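# Grind salt mill: head seven quarter turns clockwise

## Task

A filled salt mill stands free on the table. It has a cast-iron body and a round wooden head, and a stripe on the body starts aligned with a mark on the head's top. Rotate the head 7 quarter turns (630 degrees) clockwise relative to the body, as viewed from above. Only the net rotation at the finish is judged, and complete turns count toward it. The mill must end upright on the table and stay as it is without the robot holding it. Finally release it and move the hands away.

## Robot and tools

Robot: two arms, left_arm and right_arm, facing each other across the table. Each carries the same five-finger right hand, so the hands are not mirrored: every hand number and axis means the same on both.

World frame: all printed poses use one frame. Its origin is on the table surface halfway between the arm bases, z = 0 is the table top, +z is up, and left_arm's base is on the +y side. The names left and right do not refer to image sides. Positions are in metres, orientations are quaternions in w,x,y,z order, and velocities are in m/s and rad/s. Printed positions can be a little off, more so at long reach.

Hand point: a point 0.05 m in front of the palm, where index pad and thumb tip meet in a pinch. Its +z runs along the straightened fingers (they extend 0.06 to 0.07 m past it), +y points out of the palm, and +x runs across the palm toward the little finger. A wrist bracket on the little-finger side juts 0.03 m beyond the point in +y and 0.11 m across; it can collide. With the thumb turned fully in front of the palm, the hand can wrap objects 0.035 to 0.08 m wide; turn the thumb before reaching the object.

The 28-number row: every call that moves anything uses one row of 28 values in [-1, 1], covering both arms even if only one moves. Order for left_arm: dx, dy, dz, rx, ry, rz, then hand: little, ring, middle, index, thumb_bend, thumb_turn, force_limit, speed. Then the same 14 for right_arm. The first six are an offset, not a pose: they give the target relative to the hand point's pose in the most recent result that showed it (or, before any such result, and for later calls within one reply, from where the robot is when the action begins), expressed in the hand point's own axes. A value of 1.0 equals 0.6 m or 180 degrees; rx, ry, rz form a single rotation vector. Zeros therefore drive the arm back to that reference pose; they are not a pause. Finger values are absolute targets: +1 straight, -1 fully curled; thumb_bend +1 straight, -1 bent; thumb_turn +1 beside the palm, -1 opposite the fingers. A pinch is roughly index -0.22, thumb_bend -0.75, thumb_turn -0.57. force_limit maps -1..+1 to about 0..10 N at the fingertip (0..15 N for the thumb motors) and only stops closing. speed maps -1..+1 to near zero..full (full travel 0.6 s); close at -0.9 or slower for a gentle grip. To leave a hand unchanged, resend its last eight numbers, or before any, its hand_measured six plus hand_force_limit and hand_speed.

execute_actions: argument actions is a list of zero or one item. Empty list: just report state. {"rows": [...], "steps": n}: up to 15 rows, n up to 15 control steps of 1/30 s; each row lasts one step and the last repeats. Every row is measured from the same reference, not from the preceding row. {"steps": n} without rows: wait, n up to 300, counted from the last result including your reply time. Optional pictures true/false.

move: target is one 28-number row as above. The hand point travels in a straight line toward its target; both arms finish together, within 0.5 to 10 s. speed is the path top speed, 0.002 to 0.5 m/s (default 0.25), rotation capped at twice that in rad/s. Optional stop_force, 9 to 40 N for both arms: an arm halts when its wrist sensor feels that much extra push along its path, then backs off two steps and holds. Use it only slowly, not for arms that rotate during the move, and omit it when moving away from something being pressed. The move line reports the ending (done, off_target, moving, held, contact, fault) and limits (paced = target clipped, held = steps blocked).



Results: per arm pose and velocities, Wrist force and Wrist torque in the end effector's axes (noisy, offset up to about 4 N, saturating near 50 N), hand_measured, hand_stopped_by (moving, target, force, stalled, fault), hand_load_n (positive pushes the finger open; near zero means grip lost), hand_force_limit, hand_speed, and a Hand target line. HELD marks steps not sent; pose unreachable means the clearance check altered a command.

Motion limits: each step the command is clipped to 100 mm and 16 degrees from the measured pose; commands lag about 0.17 s; after an action an arm only continues to its last clipped pose, so check and send the remainder.

Avoid: pushing a stiff arm past a firm contact; forces of 150 N or joint torques at the limits (wrist joints 24.9 N m) cause a 10 s stop. Never let arms strike or squeeze each other. Do not knock the mill or anything off the table, do not drop or slam it, and watch for MOTOR HOT warnings before 85 °C braking.

Each tool is called after "Emit:" by a JSON object that holds its "fn" and its "kwargs", one argument or row to a line.

## Session

Scene 1 is done. Checking the starting state of scene 2.

Emit:
{"fn": "execute_actions", "kwargs": {
  "actions": []
}}

Scene clock: 0.00 s of 11100.00 s.
left_arm: end_effector_position=(+0.3133, +0.4513, +0.4871) hand_measured=(+1.000, +1.000, +1.000, +1.000, +1.000, +1.000) hand_load_n=(+0.0, +0.0, +0.0, +0.0, +0.0, +0.0) hand_stopped_by=(target, target, target, target, target, target) hand_force_limit=0.00 hand_speed=-0.80 end_effector_quat_wxyz=(-0.004, +0.326, +0.945, -0.010) end_effector_velocity=(-0.000, -0.000, +0.000) end_effector_angular_velocity=(+0.000, +0.000, -0.001) | right_arm: end_effector_position=(+0.1928, -0.3149, +0.4830) hand_measured=(+1.000, +1.000, +1.000, +1.000, +1.000, +1.000) hand_load_n=(+0.0, +0.0, +0.0, +0.0, +0.0, +0.0) hand_stopped_by=(target, target, target, target, target, target) hand_force_limit=0.00 hand_speed=-0.80 end_effector_quat_wxyz=(+0.015, -0.299, +0.954, -0.012) end_effector_velocity=(-0.000, +0.000, +0.001) end_effector_angular_velocity=(+0.000, -0.001, +0.000)
Joint positions: left_arm=[ 0.543 -1.733  1.321  1.978  1.591 -1.875] | right_arm=[-1.188 -1.73   1.323  1.948  1.594 -1.899]
Joint velocities: left_arm=[-0.     0.    -0.     0.     0.     0.001] | right_arm=[ 0.    -0.    -0.002  0.001 -0.    -0.   ]
Motor temperatures (°C, as the motors report them): left_arm=[25 27 25 37 35 36] | right_arm=[26 29 29 37 36 33]
Wrist force (N, on the end effector, along its own x y z axes, offset not removed): no reading
Wrist torque (N m, same axes, about the end effector's origin, offset not removed): no reading
Hand target (left_arm): +0.313, +0.451, +0.487; -0.004, +0.326, +0.945, -0.010
Hand target (right_arm): +0.193, -0.315, +0.483; +0.015, -0.299, +0.954, -0.012
camera_calibration (this result's frames):
cam_left_wrist: T_world_to_cam=[[0.692386, 0.720595, 0.0366681, -0.56546], [0.585124, -0.590502, 0.555822, -0.191025], [0.422175, -0.363388, -0.830492, 0.569222], [0, 0, 0, 1]] pos_world=[0.262979, 0.501516, 0.599644]
cam_right_wrist: T_world_to_cam=[[-0.462831, 0.886308, -0.0156641, 0.373859], [0.713363, 0.382893, 0.586946, -0.300758], [0.526213, 0.260483, -0.809474, 0.503441], [0, 0, 0, 1]] pos_world=[0.122667, -0.347334, 0.589908]

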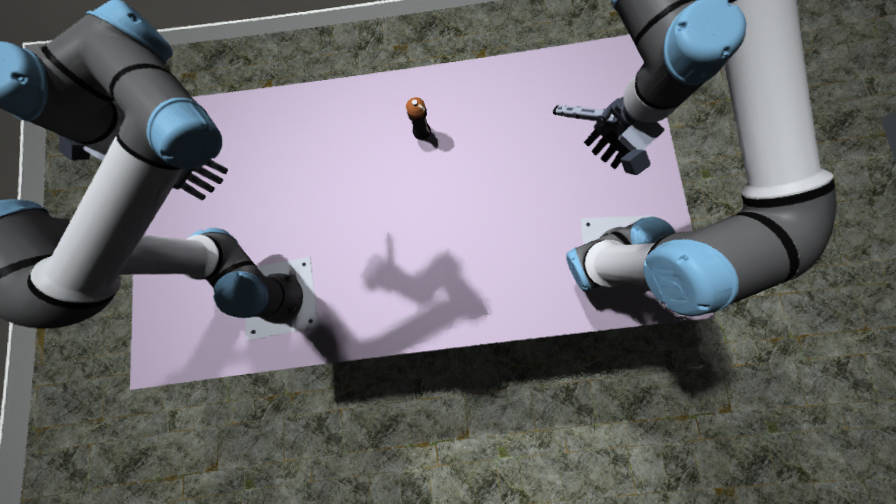

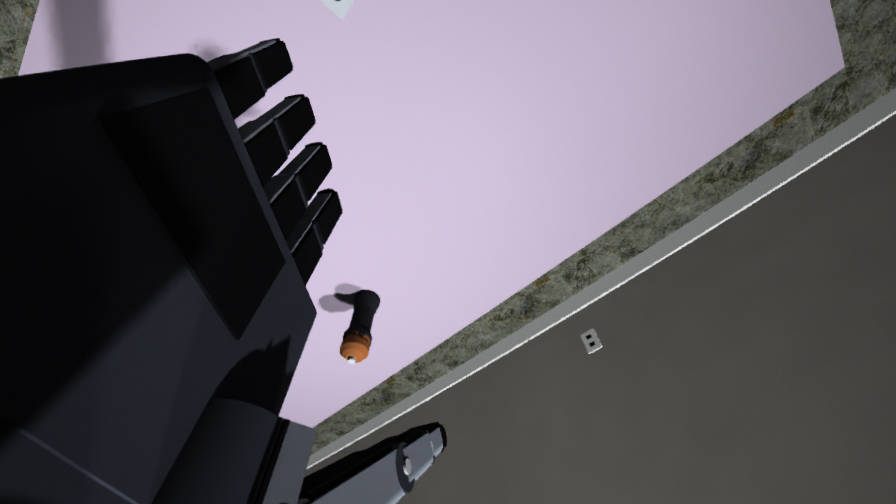

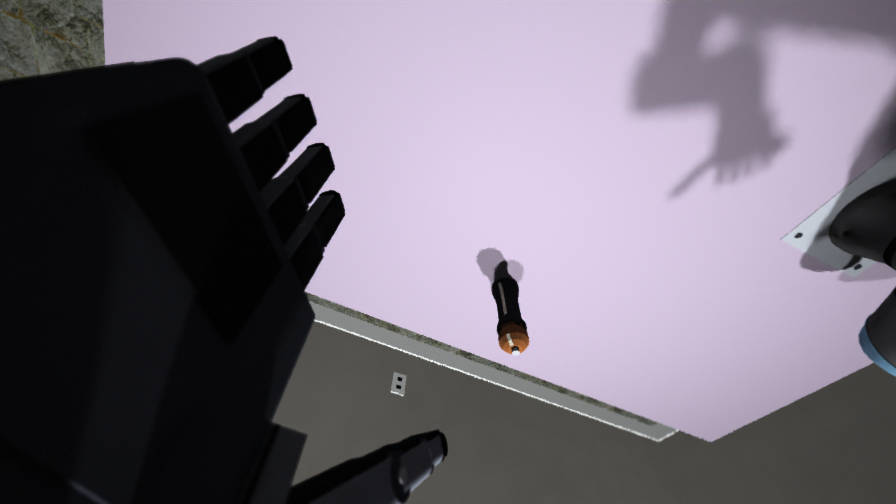

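Emit:
{"fn": "zoom_image", "kwargs": {
  "camera": "cam_left_wrist",
  "region": [300, 270, 420, 380]
}}

Emit:
{"fn": "zoom_image", "kwargs": {
  "camera": "cam_right_wrist",
  "region": [450, 240, 580, 370]
}}

Emit:
{"fn": "zoom_image", "kwargs": {
  "camera": "cam_high",
  "region": [380, 80, 470, 160]
}}

Region (300, 270, 420, 380) of cam_left_wrist's 896x504 image, scaled by 4.200, with more detail than that image has; it fills the top 462 rows of this view, and the rest is white.

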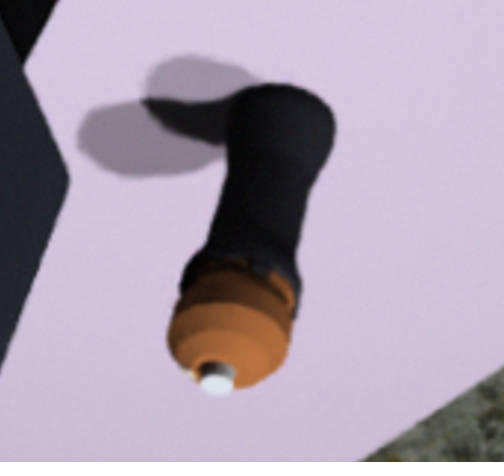

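Region (450, 240, 580, 370) of cam_right_wrist's 896x504 image, scaled by 3.877, with more detail than that image has.

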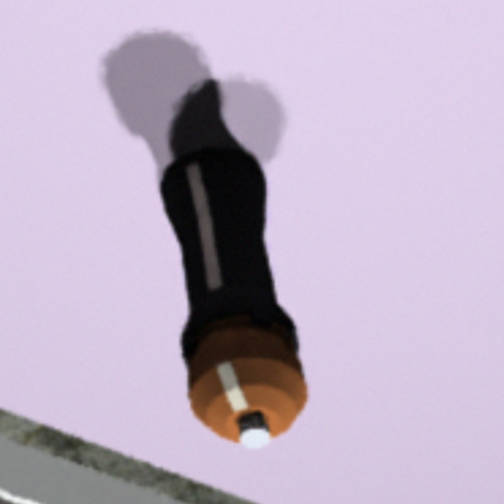

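Region (380, 80, 470, 160) of cam_high's 896x504 image, scaled by 5.600, with more detail than that image has.

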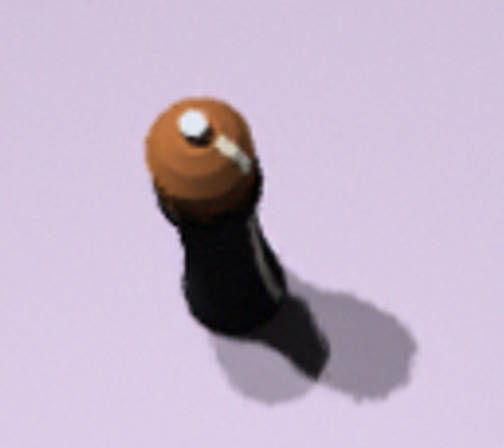

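Emit:
{"fn": "move", "kwargs": {
  "target": [0.0273, 0.27177, -0.27057, -0.51762, -0.09317, -0.25994, 1, 1, 0.6, 0.6, 0.98, -0.6, 0, 0, -0.36455, 0.32903, 0.2442, -0.40367, 0.09829, 0.4095, 0.98, 0.98, 0.98, 0.98, 0.98, -1, 0, 0],
  "speed": 0.45
}}

Emit:
{"fn": "move", "kwargs": {
  "target": [-0.36128, -0.41193, -0.33347, 0.26783, -0.31918, 0, 1, 1, 0.6, 0.6, 0.98, -0.6, 0, 0, -0.60368, -0.00108, 0.05852, -0.22567, 0.05495, 0.22893, 0.98, 0.98, 0.98, 0.98, 0.98, -1, 0, 0],
  "speed": 0.45
}}

Scene clock: 123.07 s of 11100.00 s.
left_arm: end_effector_position=(+0.4034, +0.5921, +0.6458) hand_measured=(+1.000, +1.000, +0.600, +0.600, +0.980, -0.600) hand_load_n=(+0.0, +0.0, +0.0, +0.0, +0.0, +0.0) hand_stopped_by=(target, target, target, target, target, target) hand_force_limit=0.00 hand_speed=0.00 end_effector_quat_wxyz=(-0.343, +0.134, -0.695, -0.618) end_effector_velocity=(-0.000, +0.000, +0.000) end_effector_angular_velocity=(+0.001, -0.001, +0.001) | right_arm: end_effector_position=(+0.2648, -0.0304, +0.3345) hand_measured=(+0.980, +0.980, +0.980, +0.980, +0.980, -1.000) hand_load_n=(+0.0, +0.0, +0.0, +0.0, +0.0, +0.0) hand_stopped_by=(target, target, target, target, target, target) hand_force_limit=0.00 hand_speed=0.00 end_effector_quat_wxyz=(-0.277, +0.342, +0.757, +0.483) end_effector_velocity=(-0.001, +0.000, -0.002) end_effector_angular_velocity=(+0.003, -0.003, -0.015)
Joint positions: left_arm=[ 0.627 -1.721  1.985  2.876  0.57  -3.837] | right_arm=[-0.851 -1.587  1.821  0.456  0.64   0.361]
Joint velocities: left_arm=[ 0.001 -0.     0.     0.002 -0.    -0.003] | right_arm=[ 0.01  -0.008  0.01  -0.027  0.019  0.026]
Motor temperatures (°C, as the motors report them): left_arm=[25 27 25 37 35 36] | right_arm=[26 29 29 37 36 33]
Wrist force (N, on the end effector, along its own x y z axes, offset not removed): left_arm=[-2.0 2.0 -1.4] | right_arm=[-3.1 0.3 0.8]
Wrist torque (N m, same axes, about the end effector's origin, offset not removed): left_arm=[0.66 0.36 -0.22] | right_arm=[-0.07 0.42 -0.08]
Hand target (left_arm): +0.403, +0.592, +0.646; +0.343, -0.134, +0.694, +0.618
Hand target (right_arm): +0.265, -0.030, +0.334; -0.276, +0.342, +0.757, +0.484
Off the commanded pose (left_arm): 0.000 m, 0 deg.
Off the commanded pose (right_arm): 0.001 m, 0 deg.
After step 90, 117.00 s passed at rest.
move: done
camera_calibration (this result's frames):
cam_left_wrist: T_world_to_cam=[[-0.550339, 0.119542, 0.826339, -0.387929], [0.499569, -0.745851, 0.44061, -0.0478759], [0.668998, 0.655298, 0.350752, -0.751462], [0, 0, 0, 1]] pos_world=[0.313151, 0.503097, 0.605232]
cam_right_wrist: T_world_to_cam=[[0.857539, 0.252792, 0.448021, -0.371327], [0.462733, -0.759544, -0.457133, 0.00702645], [0.224732, 0.599324, -0.768314, 0.347591], [0, 0, 0, 1]] pos_world=[0.237061, -0.109114, 0.436633]

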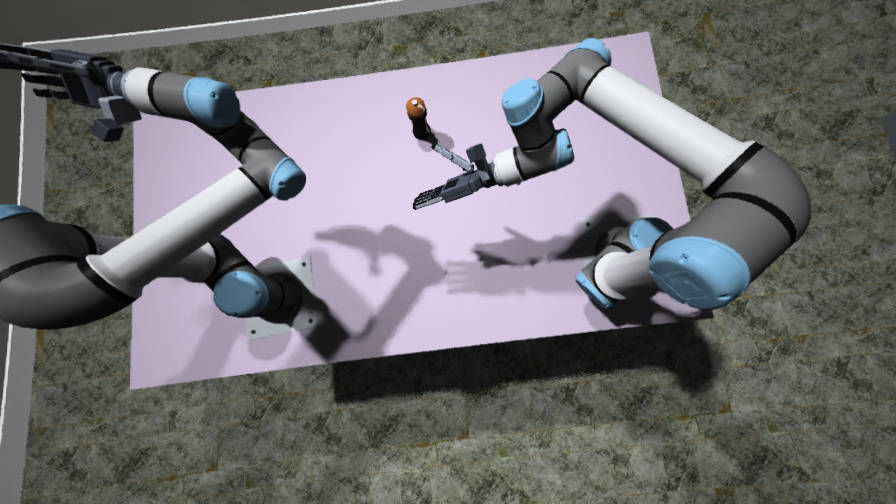

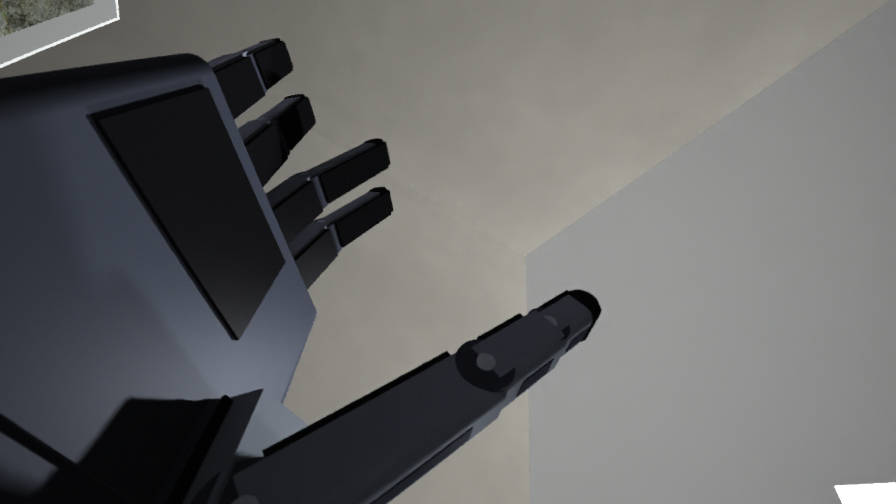

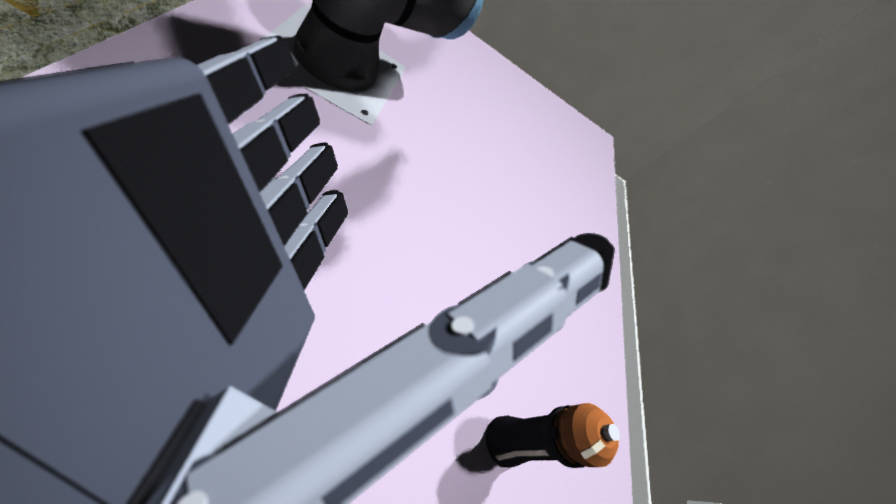

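Scene clock: 125.33 s of 11100.00 s.
left_arm: end_effector_position=(+0.6500, +0.3013, +0.5955) hand_measured=(+1.000, +1.000, +0.600, +0.600, +0.980, -0.600) hand_load_n=(+0.0, +0.0, +0.0, +0.0, +0.0, +0.0) hand_stopped_by=(target, target, target, target, target, target) hand_force_limit=0.00 hand_speed=0.00 end_effector_quat_wxyz=(+0.648, +0.316, +0.633, +0.282) end_effector_velocity=(+0.002, -0.001, +0.000) end_effector_angular_velocity=(-0.002, -0.002, -0.006) | right_arm: end_effector_position=(+0.4837, -0.0886, +0.0497) hand_measured=(+0.980, +0.980, +0.980, +0.980, +0.980, -1.000) hand_load_n=(+0.0, +0.0, +0.0, +0.0, +0.0, +0.0) hand_stopped_by=(target, target, target, target, target, target) hand_force_limit=0.00 hand_speed=0.00 end_effector_quat_wxyz=(-0.354, +0.612, +0.356, +0.611) end_effector_velocity=(+0.001, +0.000, -0.001) end_effector_angular_velocity=(+0.004, -0.000, -0.004)
Joint positions: left_arm=[ 0.663 -1.486  1.894  2.735 -0.774 -3.841] | right_arm=[-0.996 -1.08   2.221 -1.137  0.991  1.568]
Joint velocities: left_arm=[ 0.006  0.005 -0.004 -0.003 -0.012  0.   ] | right_arm=[ 0.002  0.006 -0.001 -0.009  0.006  0.005]
Motor temperatures (°C, as the motors report them): left_arm=[25 27 25 37 35 36] | right_arm=[26 29 29 37 36 33]
Wrist force (N, on the end effector, along its own x y z axes, offset not removed): left_arm=[-0.9 -1.0 0.0] | right_arm=[-2.8 0.7 0.3]
Wrist torque (N m, same axes, about the end effector's origin, offset not removed): left_arm=[0.13 0.27 -0.21] | right_arm=[0.15 0.44 -0.23]
Hand target (left_arm): +0.650, +0.301, +0.596; +0.648, +0.316, +0.633, +0.282
Hand target (right_arm): +0.484, -0.089, +0.050; -0.354, +0.612, +0.356, +0.611
Off the commanded pose (left_arm): 0.000 m, 0 deg.
Off the commanded pose (right_arm): 0.001 m, 0 deg.
move: done
camera_calibration (this result's frames):
cam_left_wrist: T_world_to_cam=[[-0.0269732, 0.563509, 0.825669, -0.649459], [-0.590343, -0.675533, 0.441758, 0.320698], [0.806701, -0.475513, 0.350885, -0.457103], [0, 0, 0, 1]] pos_world=[0.540549, 0.365259, 0.554958]
cam_right_wrist: T_world_to_cam=[[0.854676, -0.503685, -0.125817, -0.453786], [-0.378862, -0.439421, -0.814477, 0.184508], [0.354953, 0.743781, -0.56639, 0.0542966], [0, 0, 0, 1]] pos_world=[0.43847, -0.187873, 0.123937]

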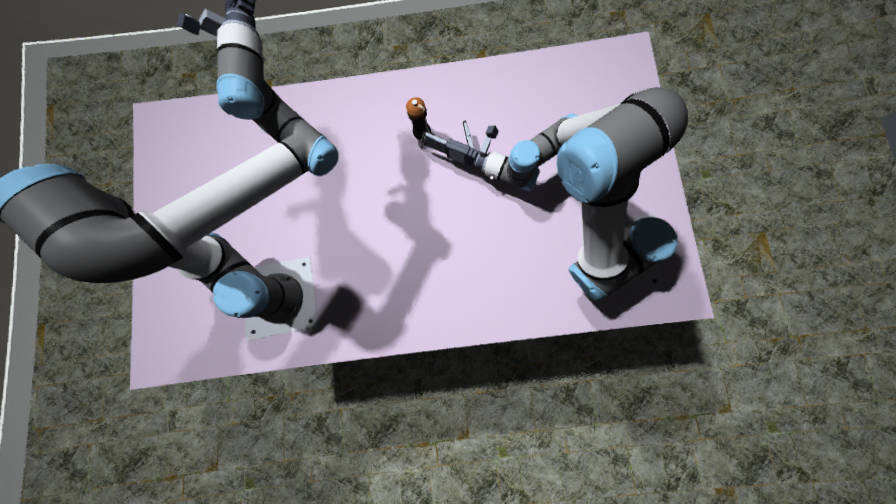

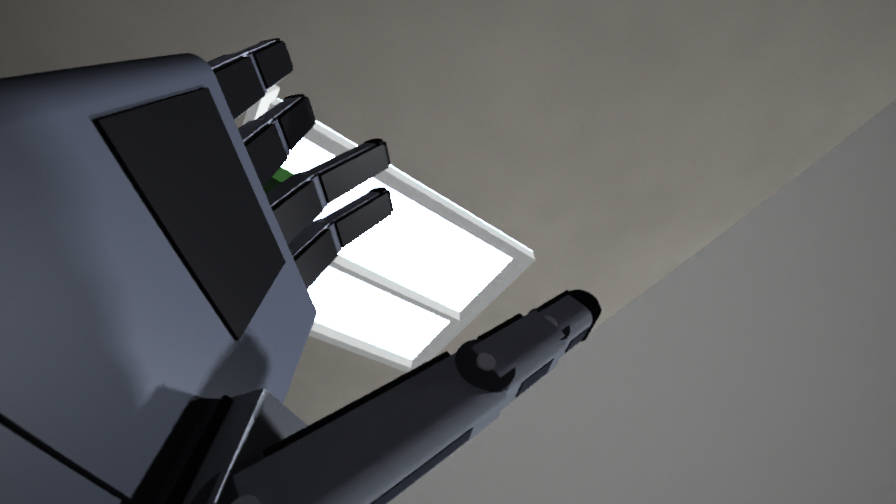

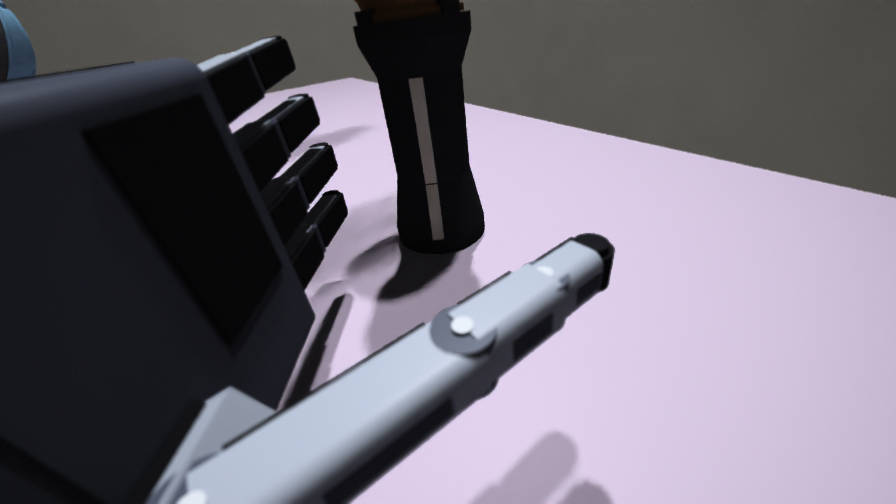

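Emit:
{"fn": "execute_actions", "kwargs": {
  "actions": []
}}

Scene clock: 140.20 s of 11100.00 s.
left_arm: end_effector_position=(+0.6502, +0.3012, +0.5955) hand_measured=(+1.000, +1.000, +0.600, +0.600, +0.980, -0.600) hand_load_n=(+0.0, +0.0, +0.0, +0.0, +0.0, +0.0) hand_stopped_by=(target, target, target, target, target, target) hand_force_limit=0.00 hand_speed=0.00 end_effector_quat_wxyz=(+0.648, +0.316, +0.633, +0.282) end_effector_velocity=(+0.000, +0.000, -0.000) end_effector_angular_velocity=(+0.002, +0.001, +0.001) | right_arm: end_effector_position=(+0.4838, -0.0886, +0.0495) hand_measured=(+0.980, +0.980, +0.980, +0.980, +0.980, -1.000) hand_load_n=(+0.0, +0.0, +0.0, +0.0, +0.0, +0.0) hand_stopped_by=(target, target, target, target, target, target) hand_force_limit=0.00 hand_speed=0.00 end_effector_quat_wxyz=(-0.354, +0.612, +0.356, +0.611) end_effector_velocity=(-0.000, -0.000, -0.000) end_effector_angular_velocity=(-0.000, +0.001, -0.000)
Joint positions: left_arm=[ 0.663 -1.485  1.893  2.735 -0.776 -3.84 ] | right_arm=[-0.996 -1.08   2.221 -1.139  0.992  1.568]
Joint velocities: left_arm=[0.001 0.    0.    0.001 0.    0.001] | right_arm=[-0.     0.     0.001  0.     0.    -0.   ]
Motor temperatures (°C, as the motors report them): left_arm=[25 27 25 37 35 36] | right_arm=[26 29 29 37 36 33]
Wrist force (N, on the end effector, along its own x y z axes, offset not removed): left_arm=[0.1 1.5 0.2] | right_arm=[-2.4 1.2 1.1]
Wrist torque (N m, same axes, about the end effector's origin, offset not removed): left_arm=[0.43 0.00 -0.18] | right_arm=[0.15 0.37 -0.04]
Hand target (left_arm): +0.650, +0.301, +0.596; +0.648, +0.316, +0.633, +0.282
Hand target (right_arm): +0.484, -0.089, +0.050; -0.354, +0.612, +0.356, +0.611
Off the commanded pose (left_arm): 0.000 m, 0 deg.
Off the commanded pose (right_arm): 0.001 m, 0 deg.
Steps of this call (steps 1 to 90: nothing new was sent; then 11.87 s passed at rest). Readings (end_effector_position | what the end effector reports):
1: left_arm (+0.6500, +0.3013, +0.5955) | right_arm (+0.4837, -0.0886, +0.0497) | left_arm hand_measured=(+1.000, +1.000, +0.600, +0.600, +0.980, -0.600) hand_load_n=(+0.0, +0.0, +0.0, +0.0, +0.0, +0.0) hand_stopped_by=(target, target, target, target, target, target) hand_force_limit=0.00 hand_speed=0.00 | right_arm hand_measured=(+0.980, +0.980, +0.980, +0.980, +0.980, -1.000) hand_load_n=(+0.0, +0.0, +0.0, +0.0, +0.0, +0.0) hand_stopped_by=(target, target, target, target, target, target) hand_force_limit=0.00 hand_speed=0.00
2: left_arm (+0.6501, +0.3012, +0.5955) | right_arm (+0.4837, -0.0886, +0.0496) | left_arm hand_measured=(+1.000, +1.000, +0.600, +0.600, +0.980, -0.600) hand_load_n=(+0.0, +0.0, +0.0, +0.0, +0.0, +0.0) hand_stopped_by=(target, target, target, target, target, target) hand_force_limit=0.00 hand_speed=0.00 | right_arm hand_measured=(+0.980, +0.980, +0.980, +0.980, +0.980, -1.000) hand_load_n=(+0.0, +0.0, +0.0, +0.0, +0.0, +0.0) hand_stopped_by=(target, target, target, target, target, target) hand_force_limit=0.00 hand_speed=0.00
4: left_arm (+0.6501, +0.3012, +0.5955) | right_arm (+0.4838, -0.0886, +0.0496) | left_arm hand_measured=(+1.000, +1.000, +0.600, +0.600, +0.980, -0.600) hand_load_n=(+0.0, +0.0, +0.0, +0.0, +0.0, +0.0) hand_stopped_by=(target, target, target, target, target, target) hand_force_limit=0.00 hand_speed=0.00 | right_arm hand_measured=(+0.980, +0.980, +0.980, +0.980, +0.980, -1.000) hand_load_n=(+0.0, +0.0, +0.0, +0.0, +0.0, +0.0) hand_stopped_by=(target, target, target, target, target, target) hand_force_limit=0.00 hand_speed=0.00
8: left_arm (+0.6502, +0.3012, +0.5955) | right_arm (+0.4838, -0.0886, +0.0496) | left_arm hand_measured=(+1.000, +1.000, +0.600, +0.600, +0.980, -0.600) hand_load_n=(+0.0, +0.0, +0.0, +0.0, +0.0, +0.0) hand_stopped_by=(target, target, target, target, target, target) hand_force_limit=0.00 hand_speed=0.00 | right_arm hand_measured=(+0.980, +0.980, +0.980, +0.980, +0.980, -1.000) hand_load_n=(+0.0, +0.0, +0.0, +0.0, +0.0, +0.0) hand_stopped_by=(target, target, target, target, target, target) hand_force_limit=0.00 hand_speed=0.00
90: the state above
camera_calibration (this result's frames):
cam_left_wrist: T_world_to_cam=[[-0.0266564, 0.563499, 0.825686, -0.649611], [-0.590956, -0.675077, 0.441636, 0.32108], [0.806264, -0.476172, 0.350998, -0.456975], [0, 0, 0, 1]] pos_world=[0.54087, 0.365211, 0.554972]
cam_right_wrist: T_world_to_cam=[[0.854454, -0.504, -0.126063, -0.453806], [-0.379049, -0.438841, -0.814703, 0.184616], [0.355289, 0.74391, -0.56601, 0.0539594], [0, 0, 0, 1]] pos_world=[0.438564, -0.187843, 0.12374]

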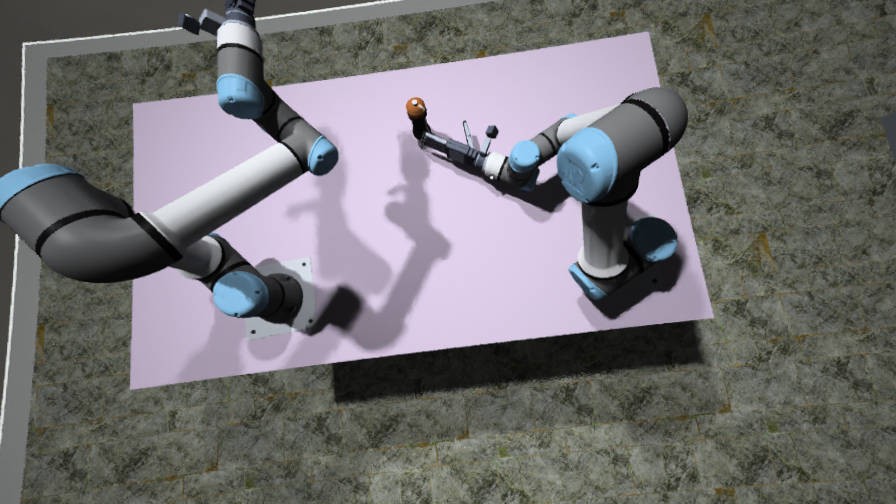

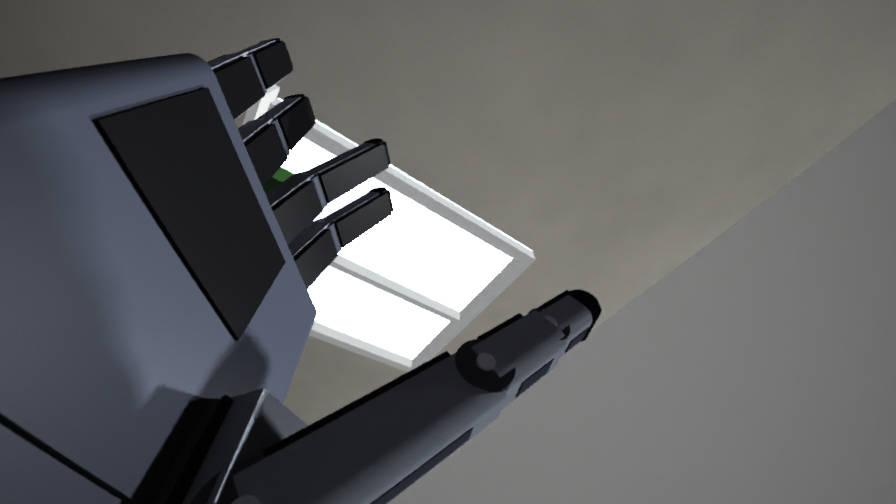

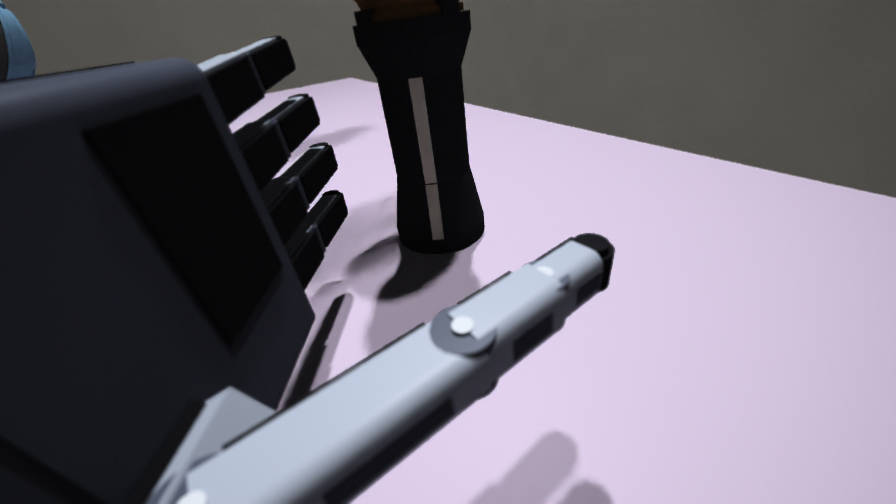

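Emit:
{"fn": "zoom_image", "kwargs": {
  "camera": "cam_right_wrist",
  "region": [330, 0, 530, 280]
}}

Region (330, 0, 530, 280) of cam_right_wrist's 896x504 image, scaled by 1.800, with more detail than that image has; it fills the left 360 columns of this view, and the rest is white.

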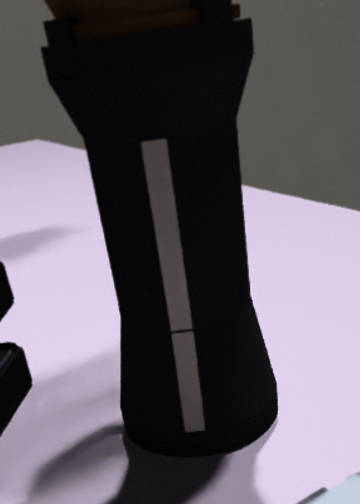

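Emit:
{"fn": "move", "kwargs": {
  "target": [0.0663,-0.6850,-0.2325,0.4187,0.3500,-0.4480,1,1,0.6,0.6,0.98,-0.6,0,0,-0.0192,0.0133,0.2217,0,0,0,0.98,0.98,0.98,0.98,0.98,-1,0,0],
  "speed": 0.45
}}

Scene clock: 230.93 s of 11100.00 s.
left_arm: end_effector_position=(+0.4982, +0.0753, +0.2556) hand_measured=(+1.000, +1.000, +0.600, +0.600, +0.980, -0.600) hand_load_n=(+0.0, +0.0, +0.0, +0.0, +0.0, +0.0) hand_stopped_by=(target, target, target, target, target, target) hand_force_limit=0.00 hand_speed=0.00 end_effector_quat_wxyz=(-0.000, -0.001, -0.899, +0.439) end_effector_velocity=(-0.000, -0.001, -0.002) end_effector_angular_velocity=(-0.010, +0.009, +0.002) | right_arm: end_effector_position=(+0.5569, +0.0228, +0.0379) hand_measured=(+0.980, +0.980, +0.980, +0.980, +0.980, -1.000) hand_load_n=(+0.0, +0.0, +0.0, +0.0, +0.0, +0.0) hand_stopped_by=(target, target, target, target, target, target) hand_force_limit=0.00 hand_speed=0.00 end_effector_quat_wxyz=(-0.354, +0.612, +0.356, +0.611) end_effector_velocity=(+0.000, +0.000, -0.000) end_effector_angular_velocity=(+0.001, +0.003, -0.001)
Joint positions: left_arm=[ 0.681 -1.388  1.899  3.444 -2.131 -5.77 ] | right_arm=[-0.862 -0.872  1.821 -0.946  1.126  1.569]
Joint velocities: left_arm=[ 0.003  0.007  0.004 -0.018 -0.011 -0.01 ] | right_arm=[ 0.     0.001 -0.002  0.002  0.001  0.003]
Motor temperatures (°C, as the motors report them): left_arm=[25 27 25 37 35 36] | right_arm=[26 29 29 37 36 33]
Wrist force (N, on the end effector, along its own x y z axes, offset not removed): left_arm=[-1.2 1.7 -1.3] | right_arm=[-3.5 0.1 0.0]
Wrist torque (N m, same axes, about the end effector's origin, offset not removed): left_arm=[0.62 0.27 -0.13] | right_arm=[-0.05 0.59 -0.30]
Hand target (left_arm): +0.498, +0.075, +0.255; -0.000, +0.000, +0.898, -0.439
Hand target (right_arm): +0.557, +0.023, +0.038; -0.354, +0.612, +0.356, +0.611
Off the commanded pose (left_arm): 0.000 m, 0 deg.
Off the commanded pose (right_arm): 0.000 m, 0 deg.
After step 90, 84.57 s passed at rest.
move: done
camera_calibration (this result's frames):
cam_left_wrist: T_world_to_cam=[[0.102074, 0.656505, -0.747383, 0.0852497], [0.824077, 0.365026, 0.433189, -0.552227], [0.557205, -0.660119, -0.503752, 0.0338082], [0, 0, 0, 1]] pos_world=[0.427538, 0.167928, 0.319964]
cam_right_wrist: T_world_to_cam=[[0.854477, -0.504033, -0.125777, -0.46164], [-0.378909, -0.439069, -0.814645, 0.25158], [0.355383, 0.743754, -0.566157, -0.0614734], [0, 0, 0, 1]] pos_world=[0.511633, -0.0764999, 0.112081]

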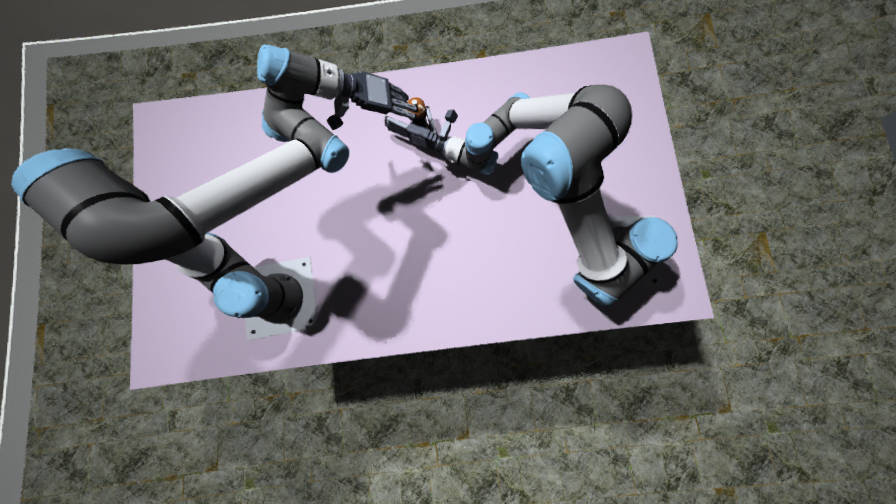

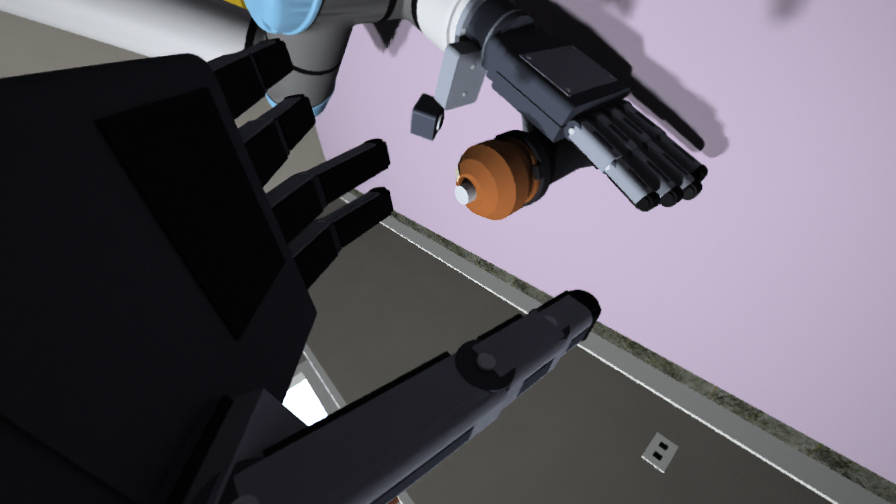

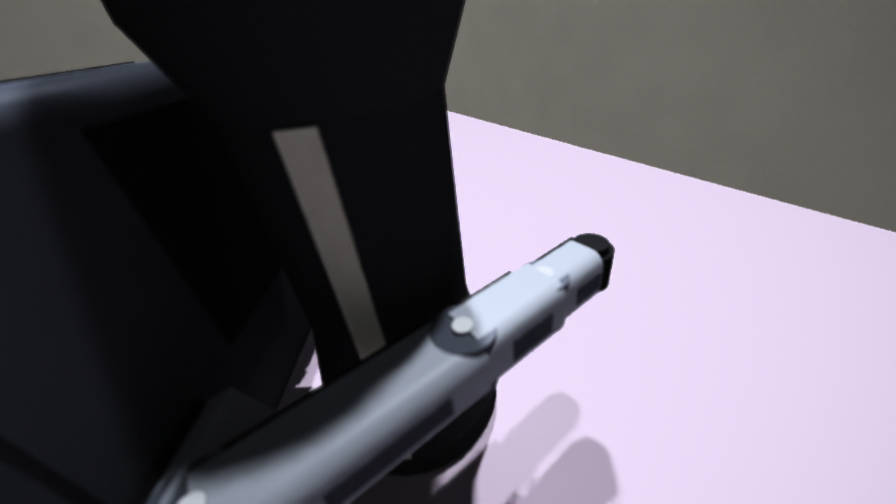

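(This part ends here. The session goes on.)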